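# Four arms uncover table items and lay the sheet flat

## Task

Four arms are fixed to a single table whose centre is at scene x = 0, y = 0 with its top surface at z = 0.72 m. Pull the dust sheet off the objects it covers and lay it out flat on the table, entirely on the tabletop and not overlapping any of the objects; each sheet corner has a foam knob sewn on. Finish by releasing the sheet and moving the arms away, since a result that holds only while a robot grips it does not count. The objects must stay as they were: every object that ends up shifted, leaning or toppled reduces the result.

## Robot and tools

Robots: four identical i2rt Big YAM arms named arm1, arm2, arm3 and arm4, all mounted on the same table. Each has six revolute joints, a two-finger gripper and a wrist camera. With joints 1 and 6 at zero and the hand level and pointing forward, the wrist camera rides on top of the hand and looks toward the fingertips. Reach is roughly 1.0 m from the joint-1 axis. Joints move at different speeds, so the hand can sweep a wide, curved path between two postures. The room cameras cam_high and cam_room_a are fixed and do not belong to any arm.

Frames: a single scene frame is shared by everything. Its origin is on the floor and +z points up. The table centre is at x = 0, y = 0 and the tabletop is at z = 0.72 m. The hand point is midway between the fingertips (URDF link pinch). The hand's z axis runs along the fingers, and the fingers open and close along its y axis. Each arm's foot pose is real but is never printed.

execute_actions(actions, cameras): actions is a list holding either one action or nothing. An action is an object keyed by arm name. Under each name is a "joints" object whose values are absolute joint targets, not offsets, given per joint name:
- joint1_rad: -2.879 to 2.879 rad. Rotates the arm about its foot. Positive is counter-clockwise seen from above, and 0 extends the arm the way its foot faces.
- joint2_rad: 0 to 3.141 rad, shoulder. At 0 the upper arm points backward and roughly level. Increasing it raises the arm and then brings it forward.
- joint3_rad: 0 to 3.019 rad, elbow. At 0 it is folded shut, and larger values open it.
- joint4_rad: -1.692 to 1.57 rad, hand pitch. Positive tips the fingers up.
- joint5_rad: -1.57 to 1.57 rad, sideways hand swing. Positive is toward the arm's right.
- joint6_rad: -2.094 to 2.094 rad, hand roll. Positive is clockwise when viewed from behind the hand.
- gripper_m: 0 to 0.093 m, the gap between the fingertips. Each finger pad squeezes with about 50 to 62 N at most, and less on some units.

Every motion in one action starts at the same moment and may finish at different times. A joint or arm you omit may still be driving toward its previous target. The tolerances for counting as arrived are ±0.045, 0.14, 0.09, 0.055, 0.03 and 0.035 rad for joints 1 to 6, and ±0.003 m for the gripper. An unknown key or an out-of-range value causes the whole call to be rejected, and nothing moves.

cameras is a list drawn from arm1_cam_wrist to arm4_cam_wrist, cam_high, cam_room_a, or "all". Omitting it, passing null or passing ["all"] returns every camera, and [] returns none. An empty actions list only reports state and images.

wait(seconds): 0 to 10. Sends no new command while the simulation keeps running, then returns state and images.

zoom_image(camera, region): returns a closer look at the latest full image from a camera. region is [x0, y0, x1, y1] in pixels, with the origin at the top-left, and covers at most 504 by 504.

read_manual(section): returns only licence text and moves nothing.

finished_scene(scene): pass the number of the current scene. The scene ends once the last command has been held, and this cannot be reversed, so the sheet must already be flat and released and the arms away from it. Replying without any tool call also ends the run.

Reading results: joint_positions gives the measured joints, and gripper_m is the sum of the two finger slides. Joint torques are the drives' total output. They have per-unit offsets and noise, are not zero in free air, and friction can hide or fake a load.

joint_status describes how each commanded motion finished:
- "off_target": the joint stopped short and may still be pushing.
- contact_stop or time_out: the joint holds where it stopped. A timed-out joint may keep a target clamped near its position and go on pushing; on_its_own lists it, and it will move there by itself if the way opens.
- "not_followed", following a "joint command not followed" line and usually a cause: a self- or arm-to-arm collision check held back that arm's targets. The gripper target still runs, and the withheld targets may be retried with later actions.
- "held at" in on_its_own is the stored target, not the actual position.

To relieve a joint that is still pushing, command its reported position. A very small change of target may produce no movement. "pictures" names the images in the order they appear. When a camera's numbers shift, the result reports it. The calibration lines give K, distortion and T_world_to_cam for projecting scene points, but room cameras can be off by a couple of degrees and several millimetres. Wrist-camera poses inherit errors from the joint readings.

Cautions: these arms do not stop on contact and will keep pushing hard, which can overheat a motor. A MOTOR HOT line appears from 85 °C. At 100 °C an OVER-TEMPERATURE FAULT drops that whole arm, and its joints read limit_stop_at_motor_heat; after that, send the target again. A load held up by a joint will sag. A hard squeeze between two arms ends the run, and a hard impact may too. The collision check can react too late and ignores fingers, gripper housings and wrist cameras. No state line reports robot-to-robot contact. Any stop in a call cancels the motion and finish calls that come after it in the same reply. Knocking a rigid object off the work area fails the task, and shifting or toppling the covered items costs points. Occasionally a loose object gets a brief external push. Avoid drops, slams and forceful pushes. Grip the sheet by its corner knobs, lift it clear of the items, lay it down flat on open tabletop, open the grippers and withdraw.

Each tool is called after "Request:" as a command line: name --argument value for each argument, lists and objects as JSON in quotes; but a table of rows of numbers goes row by row, as --pt "numbers of a row", without its own name.

## Session

Request:
execute_actions --actions '[]'

Scene clock: 0.00 s.
Joint torques (N m, as the arm reports them, + toward a larger angle): no reading
Motor temperatures (°C, as the motors report them): arm1=[20 23 22 22 22 23] | arm2=[21 22 22 21 22 22] | arm3=[21 24 21 22 21 21] | arm4=[21 21 22 21 22 23]
arm1.joint_positions: joint1_rad=-0.196 joint2_rad=+0.300 joint3_rad=+1.559 joint4_rad=-1.288 joint5_rad=-0.274 joint6_rad=+0.389 gripper_m=+0.094
arm1.joint_status: not commanded
arm1.hand: x=+0.3177 y=+0.6333 z=+1.4767 quat_wxyz=(-0.545, -0.628, -0.352, +0.430) (m; scene frame)
arm2.joint_positions: joint1_rad=+0.416 joint2_rad=+0.322 joint3_rad=+1.599 joint4_rad=-1.164 joint5_rad=+0.162 joint6_rad=-0.581 gripper_m=+0.094
arm2.joint_status: not commanded
arm2.hand: x=-0.4245 y=+0.7073 z=+1.4448 quat_wxyz=(-0.504, -0.174, -0.644, +0.549) (m; scene frame)
arm3.joint_positions: joint1_rad=-0.155 joint2_rad=+0.413 joint3_rad=+1.620 joint4_rad=-1.598 joint5_rad=-0.157 joint6_rad=+0.147 gripper_m=+0.094
arm3.joint_status: not commanded
arm3.hand: x=-0.4858 y=-0.6271 z=+1.3741 quat_wxyz=(-0.418, +0.404, -0.727, -0.366) (m; scene frame)
arm4.joint_positions: joint1_rad=-0.047 joint2_rad=+0.367 joint3_rad=+1.686 joint4_rad=-1.497 joint5_rad=+0.111 joint6_rad=+0.257 gripper_m=+0.095
arm4.joint_status: not commanded
arm4.hand: x=+0.2143 y=-0.7554 z=+1.4364 quat_wxyz=(-0.416, +0.450, -0.618, -0.492) (m; scene frame)
pictures: arm1_cam_wrist, arm2_cam_wrist, arm3_cam_wrist, arm4_cam_wrist, cam_high, cam_room_a
Images, in order (width x height): arm1_cam_wrist 504x504, arm2_cam_wrist 504x504, arm3_cam_wrist 504x504, arm4_cam_wrist 504x504, cam_high 504x504, cam_room_a 504x504.

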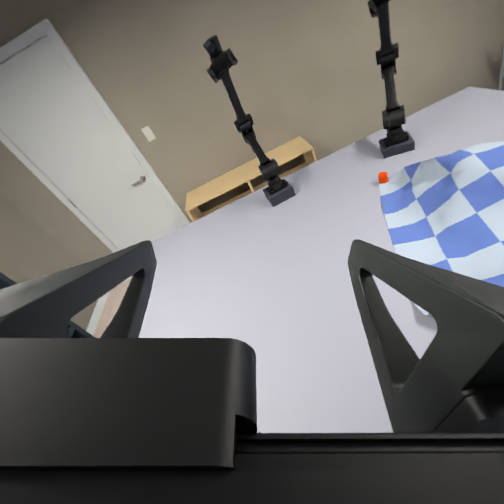

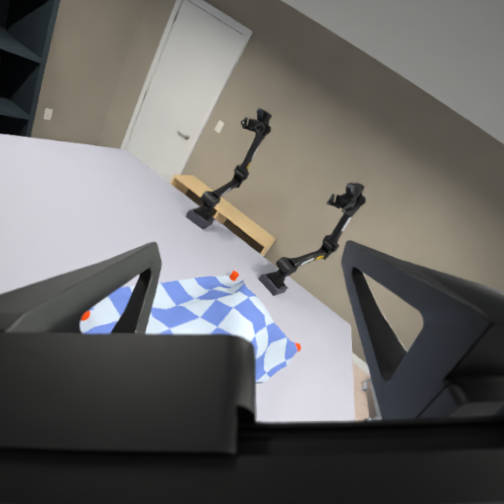

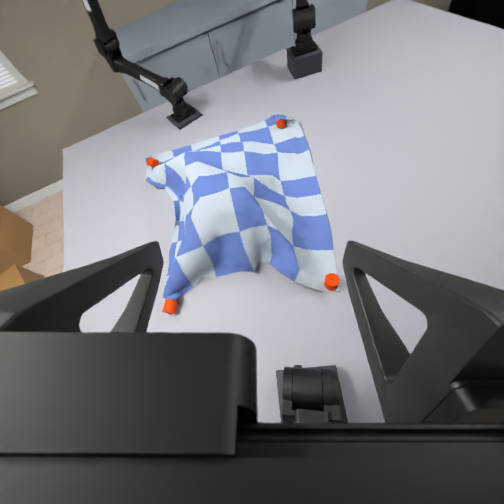

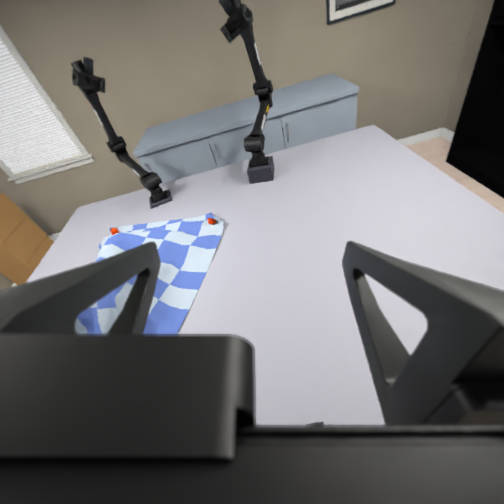

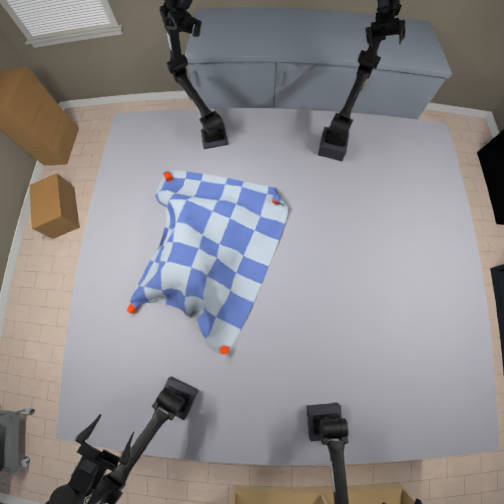

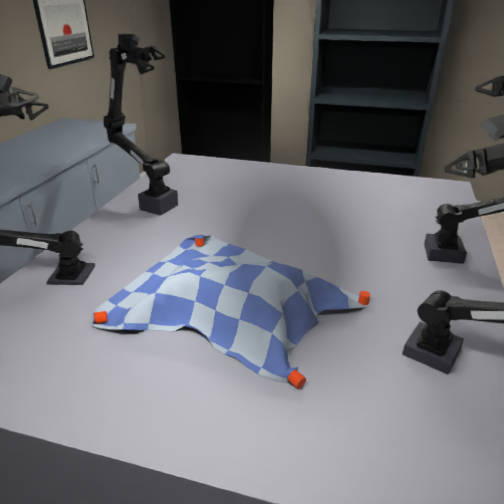

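Request:
zoom_image --camera "cam_high" --region '[100, 150, 320, 370]'

Request:
zoom_image --camera "cam_room_a" --region '[70, 170, 390, 410]'

Region (100, 150, 320, 370) of cam_high's 504x504 image, scaled by 2.291, with more detail than that image has.

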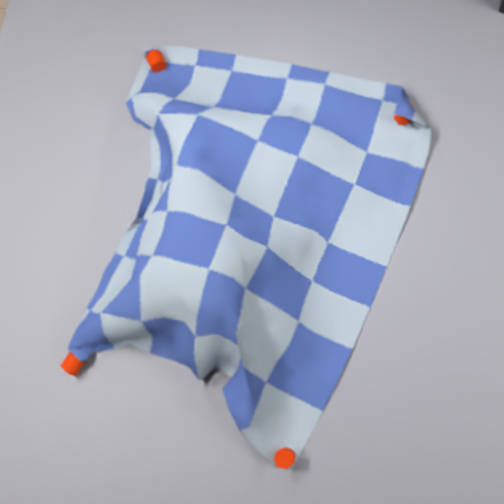

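Region (70, 170, 390, 410) of cam_room_a's 504x504 image, scaled by 1.575, with more detail than that image has; it fills the top 378 rows of this view, and the rest is white.

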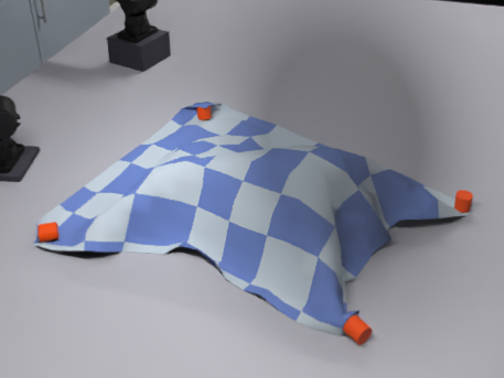

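Request:
execute_actions --actions '[{"arm1":{"joints":{"joint1_rad":-0.398,"joint2_rad":1.857,"joint3_rad":1.368,"joint4_rad":-1.082,"joint5_rad":0,"joint6_rad":0,"gripper_m":0.08}},"arm2":{"joints":{"joint1_rad":-0.703,"joint2_rad":1.498,"joint3_rad":1.117,"joint4_rad":-1.191,"joint5_rad":0,"joint6_rad":-0.85,"gripper_m":0.08}},"arm3":{"joints":{"joint1_rad":0.921,"joint2_rad":1.549,"joint3_rad":1.094,"joint4_rad":-1.116,"joint5_rad":0,"joint6_rad":0,"gripper_m":0.08}},"arm4":{"joints":{"joint1_rad":0.908,"joint2_rad":1.815,"joint3_rad":1.402,"joint4_rad":-1.157,"joint5_rad":0,"joint6_rad":0,"gripper_m":0.08}}}]'

Scene clock: 47.13 s.
Joint torques (N m, as the arm reports them, + toward a larger angle): arm1=[ -0.25 -20.79   6.25   0.42   0.18  -0.16] | arm2=[  0.46 -13.09   7.82  -0.23  -0.1   -0.11] | arm3=[ -0.12 -10.06   8.18   0.36   0.02  -0.17] | arm4=[ -0.15 -15.13   7.68   0.61  -0.04  -0.24]
Motor temperatures (°C, as the motors report them): arm1=[20 24 23 22 22 23] | arm2=[21 23 23 21 22 22] | arm3=[21 24 22 22 21 21] | arm4=[21 22 23 21 22 23]
arm1.joint_positions: joint1_rad=-0.395 joint2_rad=+1.865 joint3_rad=+1.369 joint4_rad=-1.087 joint5_rad=-0.002 joint6_rad=+0.012 gripper_m=+0.080
arm1.joint_status: all done
arm1.hand: x=-0.0239 y=+0.2648 z=+0.8559 quat_wxyz=(+0.007, -0.894, -0.447, -0.006) (m; scene frame)
arm2.joint_positions: joint1_rad=-0.705 joint2_rad=+1.495 joint3_rad=+1.114 joint4_rad=-1.182 joint5_rad=+0.000 joint6_rad=-0.834 gripper_m=+0.080
arm2.joint_status: all done
arm2.hand: x=-0.6173 y=+0.3840 z=+0.8622 quat_wxyz=(+0.000, -0.571, -0.821, +0.004) (m; scene frame)
arm3.joint_positions: joint1_rad=+0.919 joint2_rad=+1.548 joint3_rad=+1.079 joint4_rad=-1.131 joint5_rad=+0.001 joint6_rad=+0.008 gripper_m=+0.080
arm3.joint_status: all done
arm3.hand: x=-0.7153 y=-0.3468 z=+0.8571 quat_wxyz=(+0.010, +0.873, -0.488, +0.013) (m; scene frame)
arm4.joint_positions: joint1_rad=+0.919 joint2_rad=+1.821 joint3_rad=+1.395 joint4_rad=-1.162 joint5_rad=+0.001 joint6_rad=+0.012 gripper_m=+0.080
arm4.joint_status: all done
arm4.hand: x=-0.2477 y=-0.4998 z=+0.8591 quat_wxyz=(-0.001, +0.959, -0.285, +0.007) (m; scene frame)
pictures: arm1_cam_wrist, arm2_cam_wrist, arm3_cam_wrist, arm4_cam_wrist, cam_high, cam_room_a
camera_calibration (this result's frames):
arm1_cam_wrist: T_world_to_cam=[[-0.798576, 0.601882, 0.00373715, -0.180869], [0.477538, 0.629792, 0.612633, -0.67514], [0.36638, 0.491019, -0.790358, 0.67929], [0, 0, 0, 1]] pos_world=[-0.070911, 0.200515, 0.951172]
arm2_cam_wrist: T_world_to_cam=[[-0.944242, -0.329234, 0.00355872, -0.459742], [-0.265324, 0.76726, 0.58388, -0.958746], [-0.194963, 0.550379, -0.811832, 0.489893], [0, 0, 0, 1]] pos_world=[-0.592974, 0.314618, 0.959139]
arm3_cam_wrist: T_world_to_cam=[[0.855396, 0.517733, -0.0157957, 0.803], [0.417531, -0.671155, 0.612552, -0.456465], [0.306537, -0.53057, -0.790273, 0.833598], [0, 0, 0, 1]] pos_world=[-0.751823, -0.279817, 0.951062]
arm4_cam_wrist: T_world_to_cam=[[0.541544, 0.840535, -0.0151943, 0.562086], [0.67865, -0.426434, 0.597986, -0.55478], [0.496149, -0.334147, -0.801362, 0.771133], [0, 0, 0, 1]] pos_world=[-0.310489, -0.451358, 0.958248]
Images, in order (width x height): arm1_cam_wrist 504x504, arm2_cam_wrist 504x504, arm3_cam_wrist 504x504, arm4_cam_wrist 504x504, cam_high 504x504, cam_room_a 504x504.

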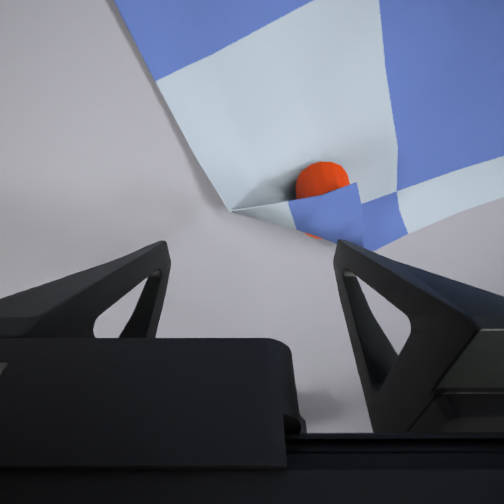

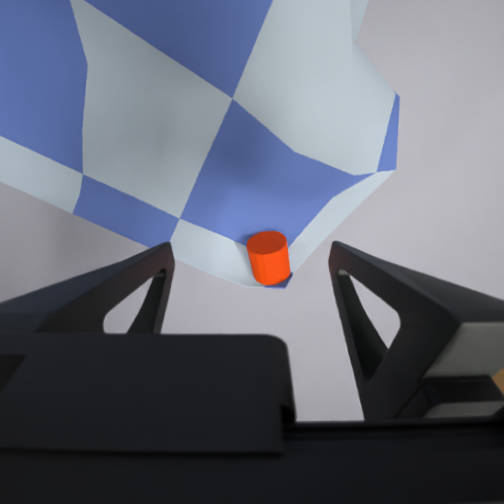

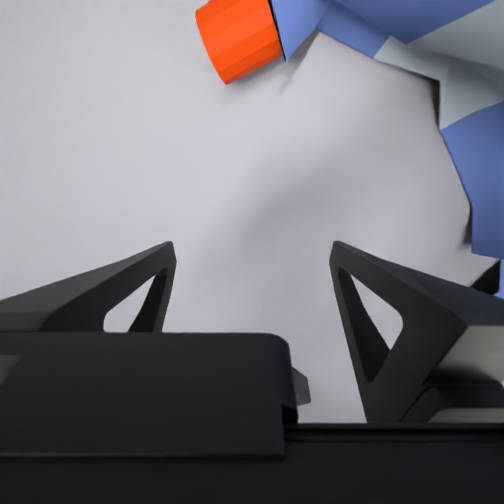

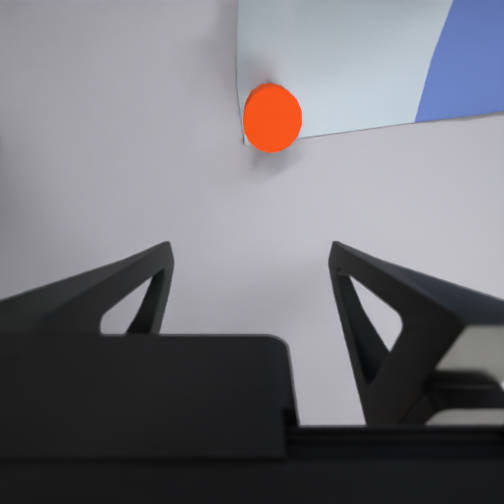

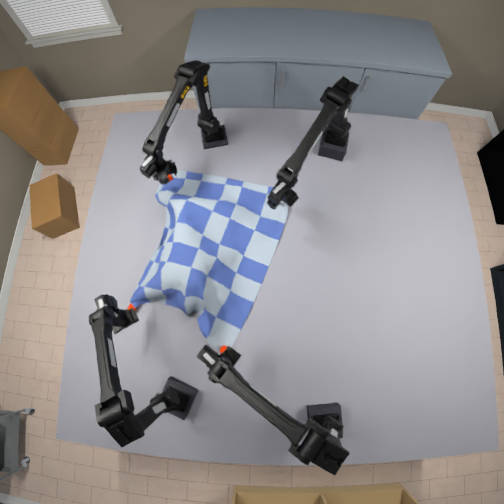

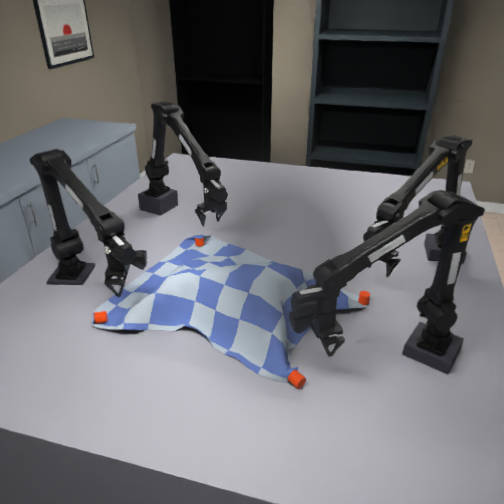

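Request:
execute_actions --actions '[{"arm1":{"joints":{"joint1_rad":-0.524,"joint2_rad":1.851,"joint3_rad":1.171,"joint4_rad":-0.891,"joint6_rad":-0.08}},"arm2":{"joints":{"joint1_rad":-0.919,"joint2_rad":1.469,"joint3_rad":0.91,"joint4_rad":-1.012,"joint6_rad":-1.21}},"arm3":{"joints":{"joint1_rad":0.933,"joint2_rad":1.797,"joint3_rad":1.245,"joint4_rad":-1.014,"joint6_rad":-1.95}},"arm4":{"joints":{"joint1_rad":0.878,"joint2_rad":1.991,"joint3_rad":1.505,"joint4_rad":-1.08}}}]'

Scene clock: 69.37 s.
Joint torques (N m, as the arm reports them, + toward a larger angle): arm1=[ -0.23 -18.25   5.5    0.67   0.01  -0.18] | arm2=[  1.23 -11.22   6.72   0.39  -0.15  -0.11] | arm3=[  0.63 -13.96   8.48   0.33  -0.2   -0.2 ] | arm4=[  0.08 -17.37   9.39   0.51  -0.05  -0.24]
Motor temperatures (°C, as the motors report them): arm1=[20 25 24 22 22 23] | arm2=[21 23 24 21 22 22] | arm3=[21 24 24 22 21 21] | arm4=[21 23 24 21 22 23]
arm1.joint_positions: joint1_rad=-0.525 joint2_rad=+1.851 joint3_rad=+1.172 joint4_rad=-0.901 joint5_rad=+0.001 joint6_rad=-0.068 gripper_m=+0.080
arm1.joint_status: all done
arm1.hand: x=-0.0477 y=+0.3407 z=+0.8012 quat_wxyz=(+0.007, -0.905, -0.425, -0.005) (m; scene frame)
arm2.joint_positions: joint1_rad=-0.929 joint2_rad=+1.464 joint3_rad=+0.912 joint4_rad=-1.023 joint5_rad=+0.001 joint6_rad=-1.194 gripper_m=+0.080
arm2.joint_status: all done
arm2.hand: x=-0.6664 y=+0.4697 z=+0.8053 quat_wxyz=(+0.001, -0.514, -0.858, -0.002) (m; scene frame)
arm3.joint_positions: joint1_rad=+0.919 joint2_rad=+1.806 joint3_rad=+1.223 joint4_rad=-1.024 joint5_rad=+0.001 joint6_rad=-1.940 gripper_m=+0.080
arm3.joint_status: all done
arm3.hand: x=-0.7535 y=-0.2865 z=+0.7915 quat_wxyz=(+0.020, +0.894, +0.448, -0.001) (m; scene frame)
arm4.joint_positions: joint1_rad=+0.887 joint2_rad=+2.006 joint3_rad=+1.468 joint4_rad=-1.087 joint5_rad=+0.001 joint6_rad=+0.012 gripper_m=+0.080
arm4.joint_status: all done
arm4.hand: x=-0.2660 y=-0.4669 z=+0.7865 quat_wxyz=(+0.005, +0.954, -0.300, +0.024) (m; scene frame)
pictures: arm1_cam_wrist, arm2_cam_wrist, arm3_cam_wrist, arm4_cam_wrist, cam_high, cam_room_a
camera_calibration (this result's frames):
arm1_cam_wrist: T_world_to_cam=[[-0.767536, 0.640979, 0.00590581, -0.258985], [0.51075, 0.605975, 0.609859, -0.666162], [0.387328, 0.471105, -0.792488, 0.617065], [0, 0, 0, 1]] pos_world=[-0.0975447, 0.278979, 0.896811]
arm2_cam_wrist: T_world_to_cam=[[-0.890627, -0.454707, -0.00497553, -0.376201], [-0.369813, 0.717894, 0.589802, -1.05551], [-0.264615, 0.527134, -0.807532, 0.348061], [0, 0, 0, 1]] pos_world=[-0.633296, 0.40321, 0.901743]
arm3_cam_wrist: T_world_to_cam=[[-0.796596, 0.602764, -0.0459343, -0.393164], [0.473924, 0.669879, 0.571541, 0.0992687], [0.375275, 0.433518, -0.819287, 1.17644], [0, 0, 0, 1]] pos_world=[-0.801726, -0.339519, 0.889044]
arm4_cam_wrist: T_world_to_cam=[[0.568464, 0.822571, -0.0150565, 0.541896], [0.646503, -0.435318, 0.626524, -0.520093], [0.508806, -0.36589, -0.779257, 0.70416], [0, 0, 0, 1]] pos_world=[-0.330087, -0.414509, 0.882731]
Images, in order (width x height): arm1_cam_wrist 504x504, arm2_cam_wrist 504x504, arm3_cam_wrist 504x504, arm4_cam_wrist 504x504, cam_high 504x504, cam_room_a 504x504.

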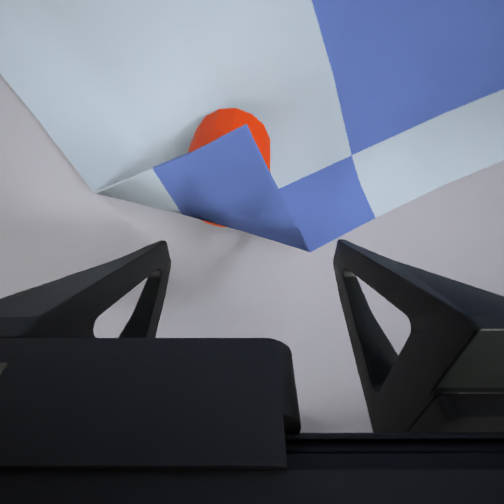

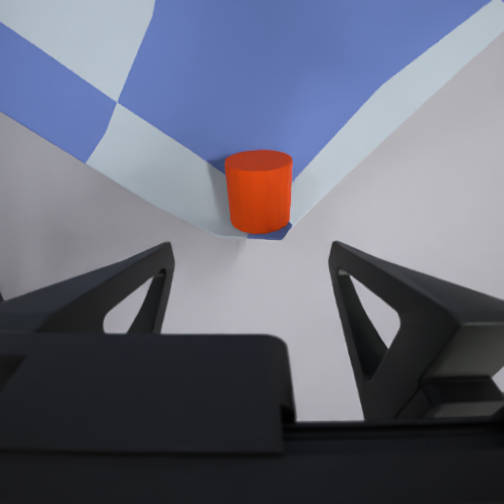

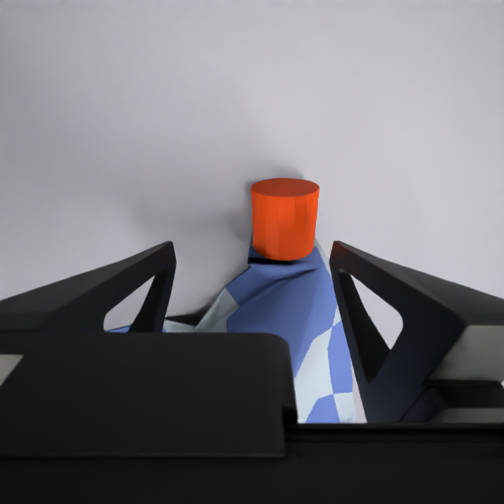

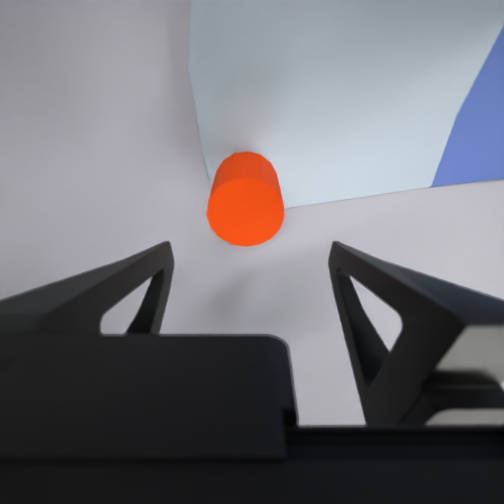

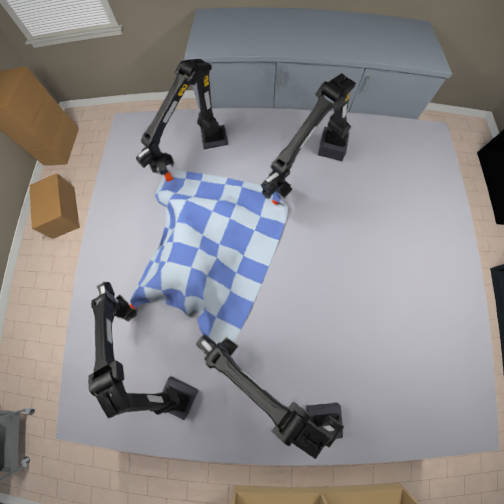

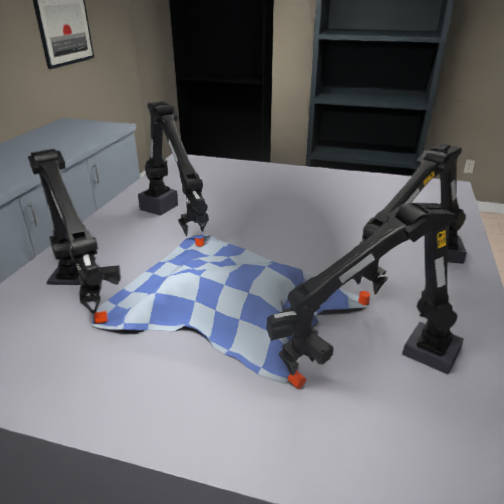

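Request:
execute_actions --actions '[{"arm1":{"joints":{"joint1_rad":-0.498,"joint2_rad":1.996,"joint3_rad":1.24,"joint4_rad":-0.81}},"arm2":{"joints":{"joint1_rad":-0.92,"joint2_rad":1.591,"joint3_rad":0.857,"joint4_rad":-0.83}},"arm3":{"joints":{"joint1_rad":0.932,"joint2_rad":1.915,"joint3_rad":1.262,"joint4_rad":-0.885}},"arm4":{"joints":{"joint1_rad":0.872,"joint2_rad":2.055,"joint3_rad":1.49,"joint4_rad":-0.96}}}]'

Scene clock: 89.63 s.
Joint torques (N m, as the arm reports them, + toward a larger angle): arm1=[ -0.79 -18.86   7.03   0.52   0.13  -0.11] | arm2=[  1.16 -13.58   5.63   0.39  -0.14  -0.11] | arm3=[  1.01 -15.51   8.35   0.73  -0.1   -0.17] | arm4=[ -0.21 -16.45   8.23   0.83  -0.02  -0.23]
Motor temperatures (°C, as the motors report them): arm1=[20 25 24 22 22 23] | arm2=[21 23 24 21 22 22] | arm3=[21 25 24 22 21 21] | arm4=[22 23 25 21 22 23]
arm1.joint_positions: joint1_rad=-0.493 joint2_rad=+1.989 joint3_rad=+1.208 joint4_rad=-0.818 joint5_rad=-0.001 joint6_rad=-0.076 gripper_m=+0.080
arm1.joint_status: all done
arm1.hand: x=-0.0459 y=+0.3191 z=+0.7450 quat_wxyz=(+0.010, -0.896, -0.443, -0.014) (m; scene frame)
arm2.joint_positions: joint1_rad=-0.929 joint2_rad=+1.598 joint3_rad=+0.862 joint4_rad=-0.840 joint5_rad=+0.001 joint6_rad=-1.194 gripper_m=+0.080
arm2.joint_status: all done
arm2.hand: x=-0.6719 y=+0.4633 z=+0.7419 quat_wxyz=(+0.000, -0.514, -0.858, -0.003) (m; scene frame)
arm3.joint_positions: joint1_rad=+0.919 joint2_rad=+1.921 joint3_rad=+1.236 joint4_rad=-0.901 joint5_rad=+0.001 joint6_rad=-1.941 gripper_m=+0.080
arm3.joint_status: all done
arm3.hand: x=-0.7649 y=-0.2688 z=+0.7399 quat_wxyz=(+0.009, +0.894, +0.448, -0.002) (m; scene frame)
arm4.joint_positions: joint1_rad=+0.887 joint2_rad=+2.048 joint3_rad=+1.468 joint4_rad=-0.973 joint5_rad=+0.001 joint6_rad=+0.012 gripper_m=+0.080
arm4.joint_status: all done
arm4.hand: x=-0.2843 y=-0.4543 z=+0.7631 quat_wxyz=(-0.006, +0.954, -0.300, -0.010) (m; scene frame)
pictures: arm1_cam_wrist, arm2_cam_wrist, arm3_cam_wrist, arm4_cam_wrist, cam_high, cam_room_a
camera_calibration (this result's frames):
arm1_cam_wrist: T_world_to_cam=[[-0.792979, 0.609243, 0.00262091, -0.232037], [0.476588, 0.617626, 0.625621, -0.636752], [0.379537, 0.497353, -0.780123, 0.564054], [0, 0, 0, 1]] pos_world=[-0.0946107, 0.254108, 0.839005]
arm2_cam_wrist: T_world_to_cam=[[-0.890619, -0.454694, -0.00708733, -0.382766], [-0.370685, 0.716864, 0.590507, -1.01617], [-0.26342, 0.528544, -0.807001, 0.298507], [0, 0, 0, 1]] pos_world=[-0.638945, 0.396639, 0.838238]
arm3_cam_wrist: T_world_to_cam=[[-0.797381, 0.602869, -0.0270431, -0.429835], [0.479665, 0.660345, 0.577811, 0.119536], [0.366202, 0.447764, -0.815723, 1.12498], [0, 0, 0, 1]] pos_world=[-0.812049, -0.323525, 0.836976]
arm4_cam_wrist: T_world_to_cam=[[0.567297, 0.823366, -0.0155742, 0.542044], [0.682119, -0.459215, 0.569065, -0.444992], [0.461397, -0.333453, -0.822145, 0.733874], [0, 0, 0, 1]] pos_world=[-0.34257, -0.405935, 0.865022]
Images, in order (width x height): arm1_cam_wrist 504x504, arm2_cam_wrist 504x504, arm3_cam_wrist 504x504, arm4_cam_wrist 504x504, cam_high 504x504, cam_room_a 504x504.

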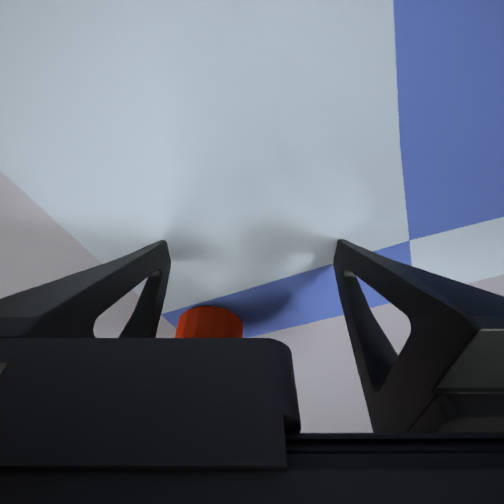

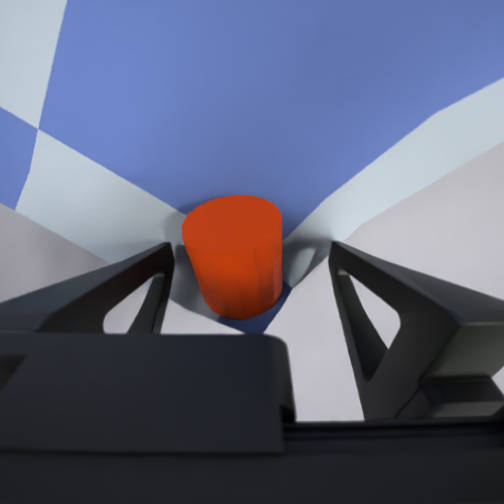

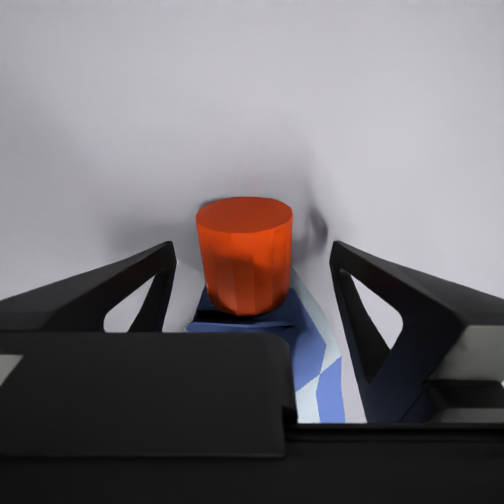

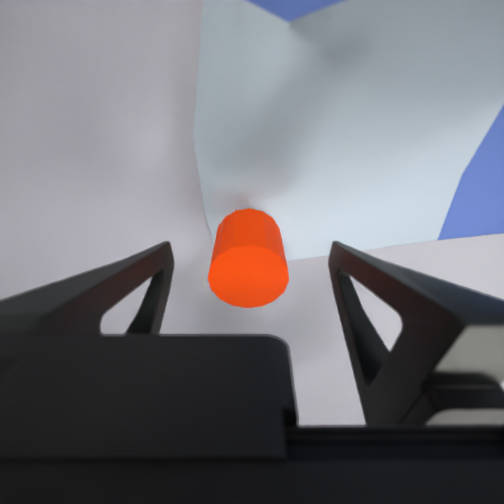

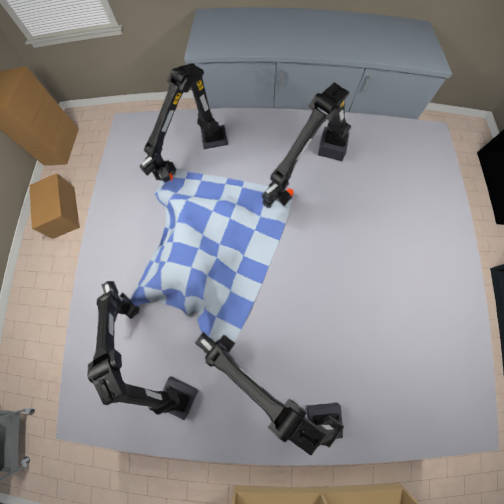

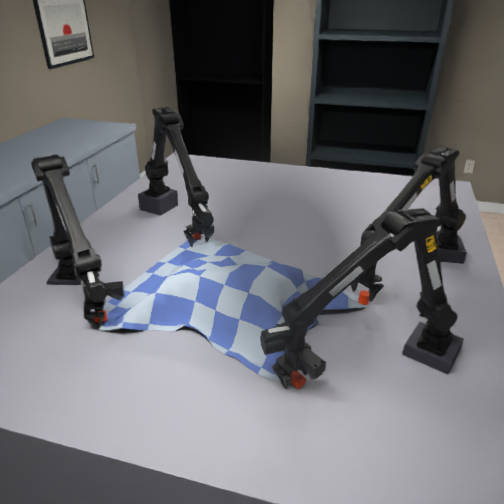

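Request:
execute_actions --actions '[{"arm1":{"joints":{"joint1_rad":-0.465,"joint2_rad":1.8,"joint3_rad":1.1,"joint4_rad":-0.86,"gripper_m":0.09}},"arm2":{"joints":{"gripper_m":0.025}},"arm3":{"joints":{"gripper_m":0.025}},"arm4":{"joints":{"joint2_rad":2.1}}}]' --cameras '["arm1_cam_wrist","arm2_cam_wrist","arm3_cam_wrist","arm4_cam_wrist"]'

Scene clock: 102.40 s.
Joint torques (N m, as the arm reports them, + toward a larger angle): arm1=[ -0.65 -16.23   5.17   0.02   0.11  -0.12] | arm2=[  1.25 -13.47   5.65   0.38  -0.14  -0.11] | arm3=[  1.29 -15.61   8.18   0.59  -0.09  -0.2 ] | arm4=[ -0.08 -16.7    7.91   0.79  -0.04  -0.24]
Motor temperatures (°C, as the motors report them): arm1=[20 25 24 22 22 23] | arm2=[21 23 24 21 22 22] | arm3=[21 25 24 22 21 21] | arm4=[22 23 25 21 22 23]
arm1.joint_positions: joint1_rad=-0.466 joint2_rad=+1.788 joint3_rad=+1.105 joint4_rad=-0.856 joint5_rad=-0.001 joint6_rad=-0.076 gripper_m=+0.090
arm1.joint_status: all done
arm1.hand: x=-0.0175 y=+0.3311 z=+0.8098 quat_wxyz=(-0.001, -0.890, -0.455, +0.014) (m; scene frame)
arm2.joint_positions: joint1_rad=-0.929 joint2_rad=+1.598 joint3_rad=+0.862 joint4_rad=-0.840 joint5_rad=+0.001 joint6_rad=-1.195 gripper_m=+0.038
arm2.joint_status: gripper_m off_target (ended at +0.038, target +0.025)
arm2.hand: x=-0.6719 y=+0.4633 z=+0.7419 quat_wxyz=(+0.000, -0.514, -0.858, -0.003) (m; scene frame)
arm3.joint_positions: joint1_rad=+0.919 joint2_rad=+1.921 joint3_rad=+1.236 joint4_rad=-0.901 joint5_rad=+0.001 joint6_rad=-1.942 gripper_m=+0.038
arm3.joint_status: gripper_m off_target (ended at +0.038, target +0.025)
arm3.hand: x=-0.7649 y=-0.2688 z=+0.7399 quat_wxyz=(+0.009, +0.894, +0.449, -0.002) (m; scene frame)
arm4.joint_positions: joint1_rad=+0.887 joint2_rad=+2.095 joint3_rad=+1.468 joint4_rad=-0.972 joint5_rad=+0.001 joint6_rad=+0.012 gripper_m=+0.080
arm4.joint_status: all done
arm4.hand: x=-0.2781 y=-0.4584 z=+0.7368 quat_wxyz=(+0.001, +0.954, -0.300, +0.012) (m; scene frame)
pictures: arm1_cam_wrist, arm2_cam_wrist, arm3_cam_wrist, arm4_cam_wrist
camera_calibration (this result's frames):
arm1_cam_wrist: T_world_to_cam=[[-0.809102, 0.587627, 0.00695464, -0.213574], [0.48299, 0.658193, 0.577497, -0.672547], [0.334776, 0.470613, -0.816363, 0.635258], [0, 0, 0, 1]] pos_world=[-0.0606386, 0.269206, 0.90848]
arm2_cam_wrist: T_world_to_cam=[[-0.890446, -0.455034, -0.00708876, -0.382491], [-0.37096, 0.716723, 0.590506, -1.01629], [-0.26362, 0.528443, -0.807002, 0.29842], [0, 0, 0, 1]] pos_world=[-0.63892, 0.396652, 0.838238]
arm3_cam_wrist: T_world_to_cam=[[-0.797841, 0.602261, -0.0270346, -0.430357], [0.47917, 0.660713, 0.577801, 0.119263], [0.365849, 0.44804, -0.81573, 1.12479], [0, 0, 0, 1]] pos_world=[-0.812006, -0.323561, 0.836977]
arm4_cam_wrist: T_world_to_cam=[[0.568058, 0.822847, -0.0152497, 0.541207], [0.659393, -0.443972, 0.606704, -0.4632], [0.492455, -0.354699, -0.794781, 0.686806], [0, 0, 0, 1]] pos_world=[-0.340227, -0.407369, 0.835139]
Images, in order (width x height): arm1_cam_wrist 504x504, arm2_cam_wrist 504x504, arm3_cam_wrist 504x504, arm4_cam_wrist 504x504.

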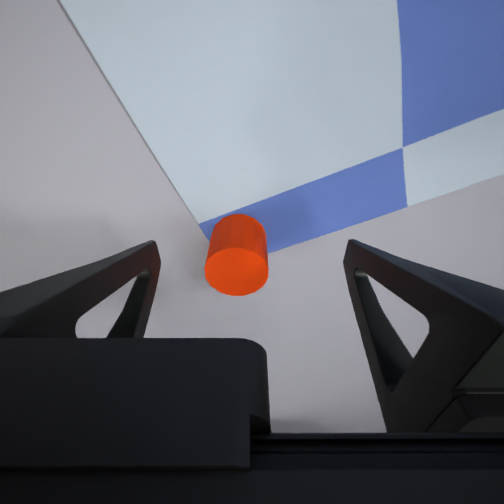

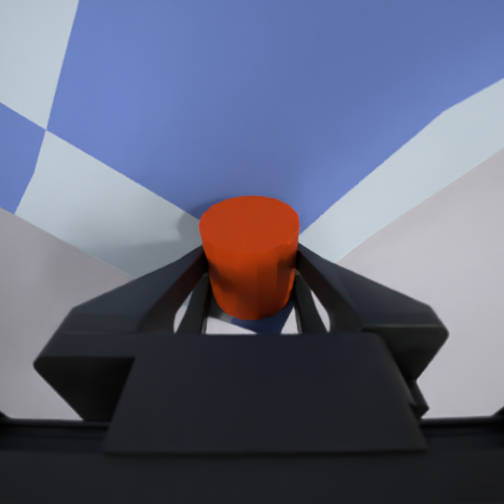

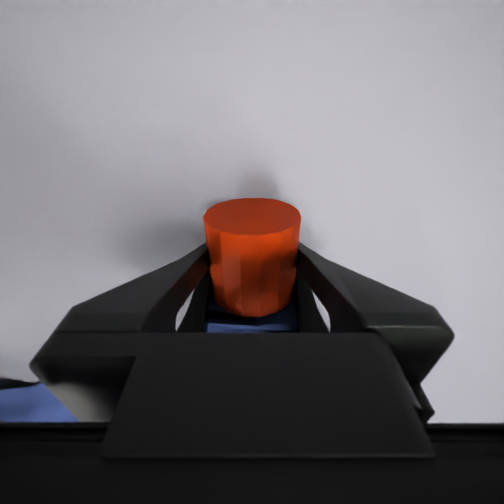

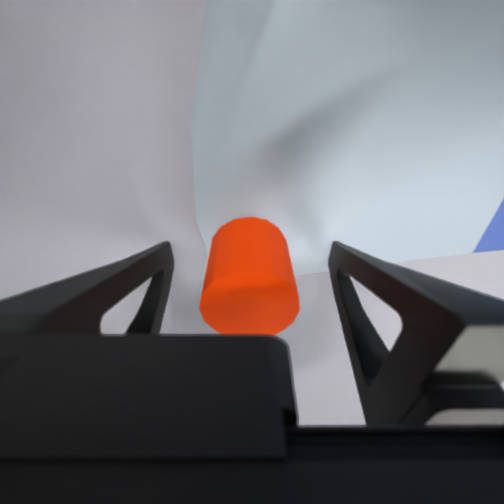

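Request:
execute_actions --actions '[{"arm1":{"joints":{"joint1_rad":-0.445,"joint2_rad":1.857,"joint3_rad":0.97,"joint4_rad":-0.68}},"arm4":{"joints":{"gripper_m":0.025}}}]' --cameras '["arm1_cam_wrist","arm4_cam_wrist"]'

Scene clock: 110.97 s.
Joint torques (N m, as the arm reports them, + toward a larger angle): arm1=[  0.34 -17.32   4.55   0.75   0.04  -0.08] | arm2=[  1.16 -13.49   5.65   0.38  -0.14  -0.11] | arm3=[  0.98 -14.9    8.12   0.75  -0.13  -0.16] | arm4=[ -0.04 -16.62   8.02   0.76  -0.05  -0.23]
Motor temperatures (°C, as the motors report them): arm1=[20 25 24 22 22 23] | arm2=[21 23 24 21 22 22] | arm3=[21 25 24 22 21 21] | arm4=[22 24 25 21 22 23]
arm1.joint_positions: joint1_rad=-0.446 joint2_rad=+1.860 joint3_rad=+0.969 joint4_rad=-0.693 joint5_rad=+0.000 joint6_rad=-0.077 gripper_m=+0.090
arm1.joint_status: all done
arm1.hand: x=+0.0160 y=+0.3589 z=+0.7421 quat_wxyz=(+0.008, -0.886, -0.464, -0.007) (m; scene frame)
arm2.joint_positions: joint1_rad=-0.929 joint2_rad=+1.598 joint3_rad=+0.862 joint4_rad=-0.840 joint5_rad=+0.001 joint6_rad=-1.195 gripper_m=+0.038
arm2.joint_status: not commanded
arm2.hand: x=-0.6719 y=+0.4633 z=+0.7419 quat_wxyz=(+0.000, -0.514, -0.858, -0.003) (m; scene frame)
arm3.joint_positions: joint1_rad=+0.919 joint2_rad=+1.921 joint3_rad=+1.236 joint4_rad=-0.901 joint5_rad=+0.001 joint6_rad=-1.942 gripper_m=+0.038
arm3.joint_status: not commanded
arm3.hand: x=-0.7649 y=-0.2688 z=+0.7399 quat_wxyz=(+0.009, +0.894, +0.449, -0.002) (m; scene frame)
arm4.joint_positions: joint1_rad=+0.887 joint2_rad=+2.095 joint3_rad=+1.468 joint4_rad=-0.972 joint5_rad=+0.001 joint6_rad=+0.012 gripper_m=+0.039
arm4.joint_status: gripper_m off_target (ended at +0.039, target +0.025)
arm4.hand: x=-0.2781 y=-0.4584 z=+0.7368 quat_wxyz=(+0.001, +0.954, -0.300, +0.012) (m; scene frame)
pictures: arm1_cam_wrist, arm4_cam_wrist
camera_calibration (this result's frames):
arm1_cam_wrist: T_world_to_cam=[[-0.820521, 0.571598, 0.00455437, -0.194654], [0.453171, 0.645623, 0.61466, -0.690482], [0.348398, 0.506406, -0.788779, 0.522159], [0, 0, 0, 1]] pos_world=[-0.0287307, 0.292631, 0.837167]
arm4_cam_wrist: T_world_to_cam=[[0.568058, 0.822847, -0.0152497, 0.541207], [0.659393, -0.443972, 0.606704, -0.4632], [0.492455, -0.354699, -0.794781, 0.686806], [0, 0, 0, 1]] pos_world=[-0.340227, -0.407369, 0.835139]
Images, in order (width x height): arm1_cam_wrist 504x504, arm4_cam_wrist 504x504.

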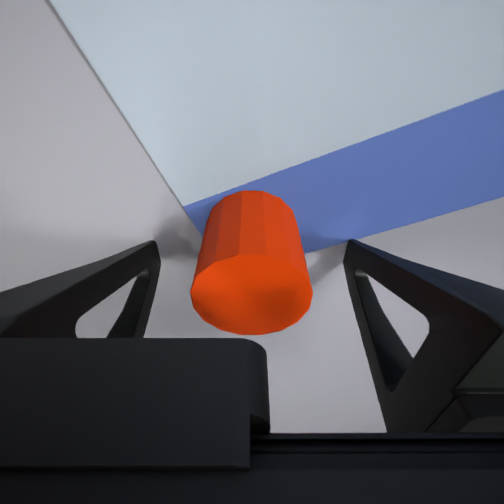

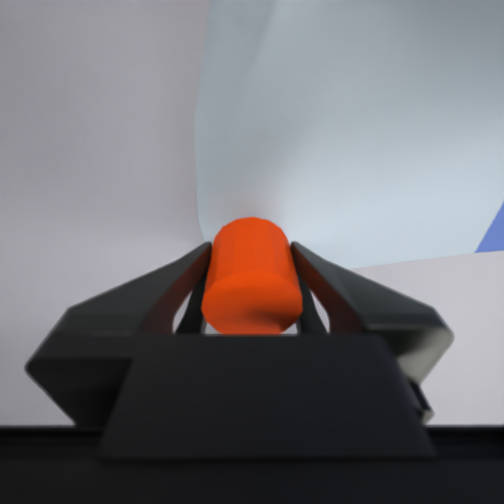

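Request:
execute_actions --actions '[{"arm1":{"joints":{"gripper_m":0.025}}}]' --cameras '[]'

Request:
execute_actions --actions '[{"arm1":{"joints":{"joint2_rad":1.67,"joint3_rad":1.14,"joint4_rad":-1.05}},"arm2":{"joints":{"joint2_rad":1.46,"joint3_rad":1.11,"joint4_rad":-1.22}},"arm3":{"joints":{"joint1_rad":1.01,"joint2_rad":1.85,"joint3_rad":1.54,"joint4_rad":-1.25}},"arm4":{"joints":{"joint2_rad":1.92,"joint3_rad":1.62,"joint4_rad":-1.27}}}]' --cameras '["cam_high","cam_room_a"]'

Request:
execute_actions --actions '[{"arm1":{"joints":{"joint2_rad":1.482,"joint3_rad":1.34,"joint4_rad":-1.417}},"arm2":{"joints":{"joint2_rad":1.333,"joint3_rad":1.38,"joint4_rad":-1.614}},"arm3":{"joints":{"joint1_rad":1.094,"joint2_rad":1.812,"joint3_rad":1.885,"joint4_rad":-1.62}},"arm4":{"joints":{"joint1_rad":0.865,"joint2_rad":1.768,"joint3_rad":1.79,"joint4_rad":-1.57}}}]' --cameras '["cam_high","cam_room_a"]'

Scene clock: 124.40 s.
Joint torques (N m, as the arm reports them, + toward a larger angle): arm1=[ -0.35 -17.08   4.43   0.72   0.07  -0.1 ] | arm2=[  1.19 -13.49   5.66   0.39  -0.14  -0.11] | arm3=[  0.79 -14.5    8.06   0.53  -0.14  -0.14] | arm4=[ -0.31 -16.63   7.94   0.77  -0.05  -0.23]
Motor temperatures (°C, as the motors report them): arm1=[20 25 24 22 22 23] | arm2=[21 23 24 21 22 22] | arm3=[21 25 25 22 21 21] | arm4=[22 24 25 21 22 23]
arm1.joint_positions: joint1_rad=-0.446 joint2_rad=+1.860 joint3_rad=+0.969 joint4_rad=-0.693 joint5_rad=+0.000 joint6_rad=-0.077 gripper_m=+0.037
arm1.joint_status: gripper_m off_target (ended at +0.037, target +0.025)
arm1.hand: x=+0.0161 y=+0.3584 z=+0.7424 quat_wxyz=(+0.008, -0.886, -0.464, -0.007) (m; scene frame)
arm2.joint_positions: joint1_rad=-0.929 joint2_rad=+1.598 joint3_rad=+0.862 joint4_rad=-0.840 joint5_rad=+0.001 joint6_rad=-1.195 gripper_m=+0.038
arm2.joint_status: not commanded
arm2.hand: x=-0.6719 y=+0.4633 z=+0.7419 quat_wxyz=(+0.000, -0.514, -0.858, -0.003) (m; scene frame)
arm3.joint_positions: joint1_rad=+0.919 joint2_rad=+1.921 joint3_rad=+1.236 joint4_rad=-0.901 joint5_rad=+0.001 joint6_rad=-1.942 gripper_m=+0.038
arm3.joint_status: not commanded
arm3.hand: x=-0.7649 y=-0.2688 z=+0.7399 quat_wxyz=(+0.009, +0.894, +0.449, -0.002) (m; scene frame)
arm4.joint_positions: joint1_rad=+0.887 joint2_rad=+2.095 joint3_rad=+1.468 joint4_rad=-0.972 joint5_rad=+0.001 joint6_rad=+0.012 gripper_m=+0.039
arm4.joint_status: not commanded
arm4.hand: x=-0.2781 y=-0.4584 z=+0.7368 quat_wxyz=(+0.001, +0.954, -0.300, +0.012) (m; scene frame)
pictures: none
No camera images: the call's "cameras" was empty. Leave "cameras" out to get every camera's image.

Scene clock: 125.60 s.
Joint torques (N m, as the arm reports them, + toward a larger angle): arm1=[ -0.41 -15.49   7.1   -0.3    0.05  -0.1 ] | arm2=[  1.16 -11.29   9.61  -0.27  -0.1   -0.11] | arm3=[ -0.22 -14.71   9.64  -0.8   -0.14  -0.16] | arm4=[ -0.13 -15.42   9.61   0.    -0.05  -0.19]
Motor temperatures (°C, as the motors report them): arm1=[20 25 24 22 22 23] | arm2=[21 23 24 21 22 22] | arm3=[21 25 25 22 21 21] | arm4=[22 24 25 21 22 23]
arm1.joint_positions: joint1_rad=-0.446 joint2_rad=+1.665 joint3_rad=+1.124 joint4_rad=-1.039 joint5_rad=+0.001 joint6_rad=-0.077 gripper_m=+0.037
arm1.joint_status: all done
arm1.hand: x=+0.0047 y=+0.3428 z=+0.8696 quat_wxyz=(+0.007, -0.886, -0.464, -0.005) (m; scene frame)
arm2.joint_positions: joint1_rad=-0.929 joint2_rad=+1.447 joint3_rad=+1.081 joint4_rad=-1.212 joint5_rad=+0.000 joint6_rad=-1.195 gripper_m=+0.038
arm2.joint_status: all done
arm2.hand: x=-0.6818 y=+0.4511 z=+0.8693 quat_wxyz=(+0.000, -0.514, -0.858, -0.003) (m; scene frame)
arm3.joint_positions: joint1_rad=+1.009 joint2_rad=+1.837 joint3_rad=+1.515 joint4_rad=-1.236 joint5_rad=+0.001 joint6_rad=-1.942 gripper_m=+0.038
arm3.joint_status: all done
arm3.hand: x=-0.8292 y=-0.2579 z=+0.8757 quat_wxyz=(-0.005, +0.873, +0.488, -0.003) (m; scene frame)
arm4.joint_positions: joint1_rad=+0.886 joint2_rad=+1.910 joint3_rad=+1.590 joint4_rad=-1.258 joint5_rad=+0.001 joint6_rad=+0.009 gripper_m=+0.039
arm4.joint_status: all done
arm4.hand: x=-0.2776 y=-0.4590 z=+0.8809 quat_wxyz=(-0.002, +0.954, -0.299, +0.003) (m; scene frame)
pictures: cam_high, cam_room_a
Images, in order (width x height): cam_high 504x504, cam_room_a 504x504.

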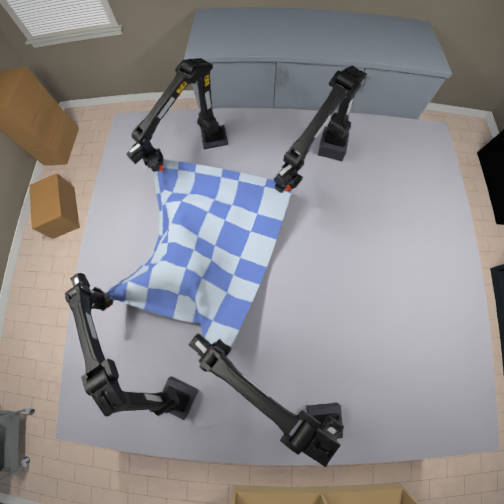

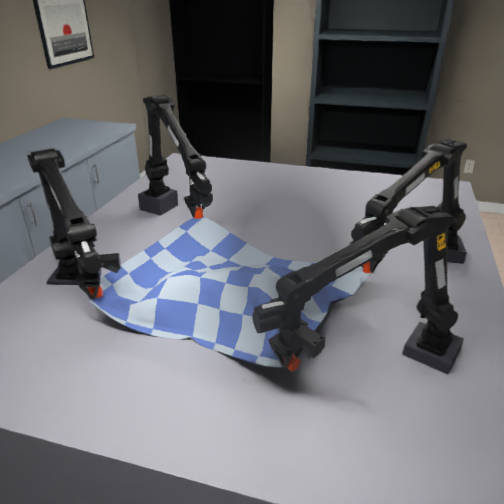

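Scene clock: 126.87 s.
Joint torques (N m, as the arm reports them, + toward a larger angle): arm1=[ -0.06 -15.21   8.55  -0.58   0.01  -0.07] | arm2=[ 1.11 -9.79 10.15 -0.31 -0.1  -0.11] | arm3=[  0.83 -14.8   10.73  -1.14  -0.22  -0.15] | arm4=[  0.26 -13.82  10.32   0.07  -0.05  -0.2 ]
Motor temperatures (°C, as the motors report them): arm1=[20 25 24 22 22 23] | arm2=[21 23 24 21 22 22] | arm3=[21 26 25 22 21 21] | arm4=[22 24 26 21 22 23]
arm1.joint_positions: joint1_rad=-0.446 joint2_rad=+1.484 joint3_rad=+1.319 joint4_rad=-1.401 joint5_rad=+0.001 joint6_rad=-0.077 gripper_m=+0.037
arm1.joint_status: all done
arm1.hand: x=+0.0150 y=+0.3535 z=+1.0160 quat_wxyz=(+0.005, -0.886, -0.464, +0.002) (m; scene frame)
arm2.joint_positions: joint1_rad=-0.929 joint2_rad=+1.324 joint3_rad=+1.352 joint4_rad=-1.604 joint5_rad=+0.000 joint6_rad=-1.195 gripper_m=+0.038
arm2.joint_status: all done
arm2.hand: x=-0.6676 y=+0.4676 z=+1.0162 quat_wxyz=(+0.000, -0.514, -0.858, -0.003) (m; scene frame)
arm3.joint_positions: joint1_rad=+1.088 joint2_rad=+1.802 joint3_rad=+1.850 joint4_rad=-1.606 joint5_rad=+0.003 joint6_rad=-1.942 gripper_m=+0.038
arm3.joint_status: all done
arm3.hand: x=-0.8669 y=-0.2795 z=+1.0207 quat_wxyz=(-0.005, +0.853, +0.522, -0.002) (m; scene frame)
arm4.joint_positions: joint1_rad=+0.879 joint2_rad=+1.758 joint3_rad=+1.755 joint4_rad=-1.560 joint5_rad=+0.001 joint6_rad=+0.008 gripper_m=+0.039
arm4.joint_status: all done
arm4.hand: x=-0.2508 y=-0.4732 z=+1.0249 quat_wxyz=(-0.004, +0.953, -0.302, -0.005) (m; scene frame)
pictures: cam_high, cam_room_a
Images, in order (width x height): cam_high 504x504, cam_room_a 504x504.

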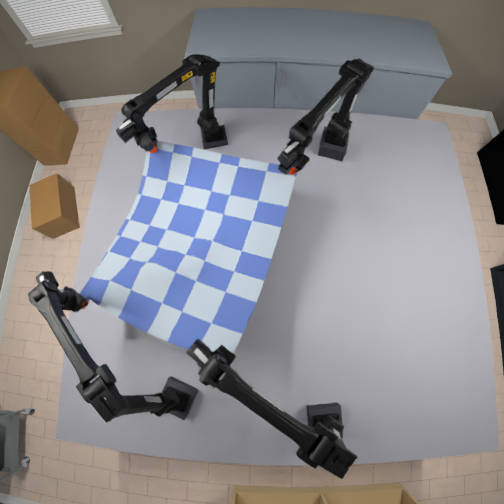

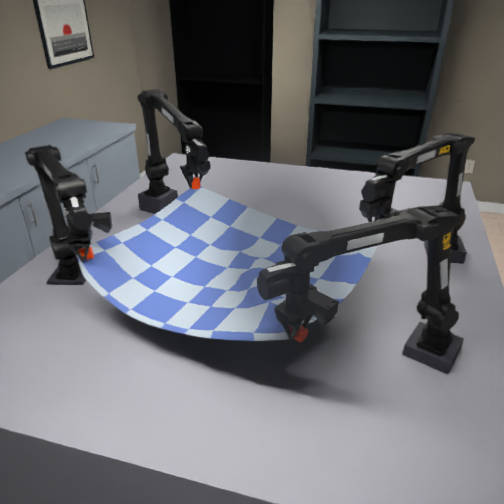

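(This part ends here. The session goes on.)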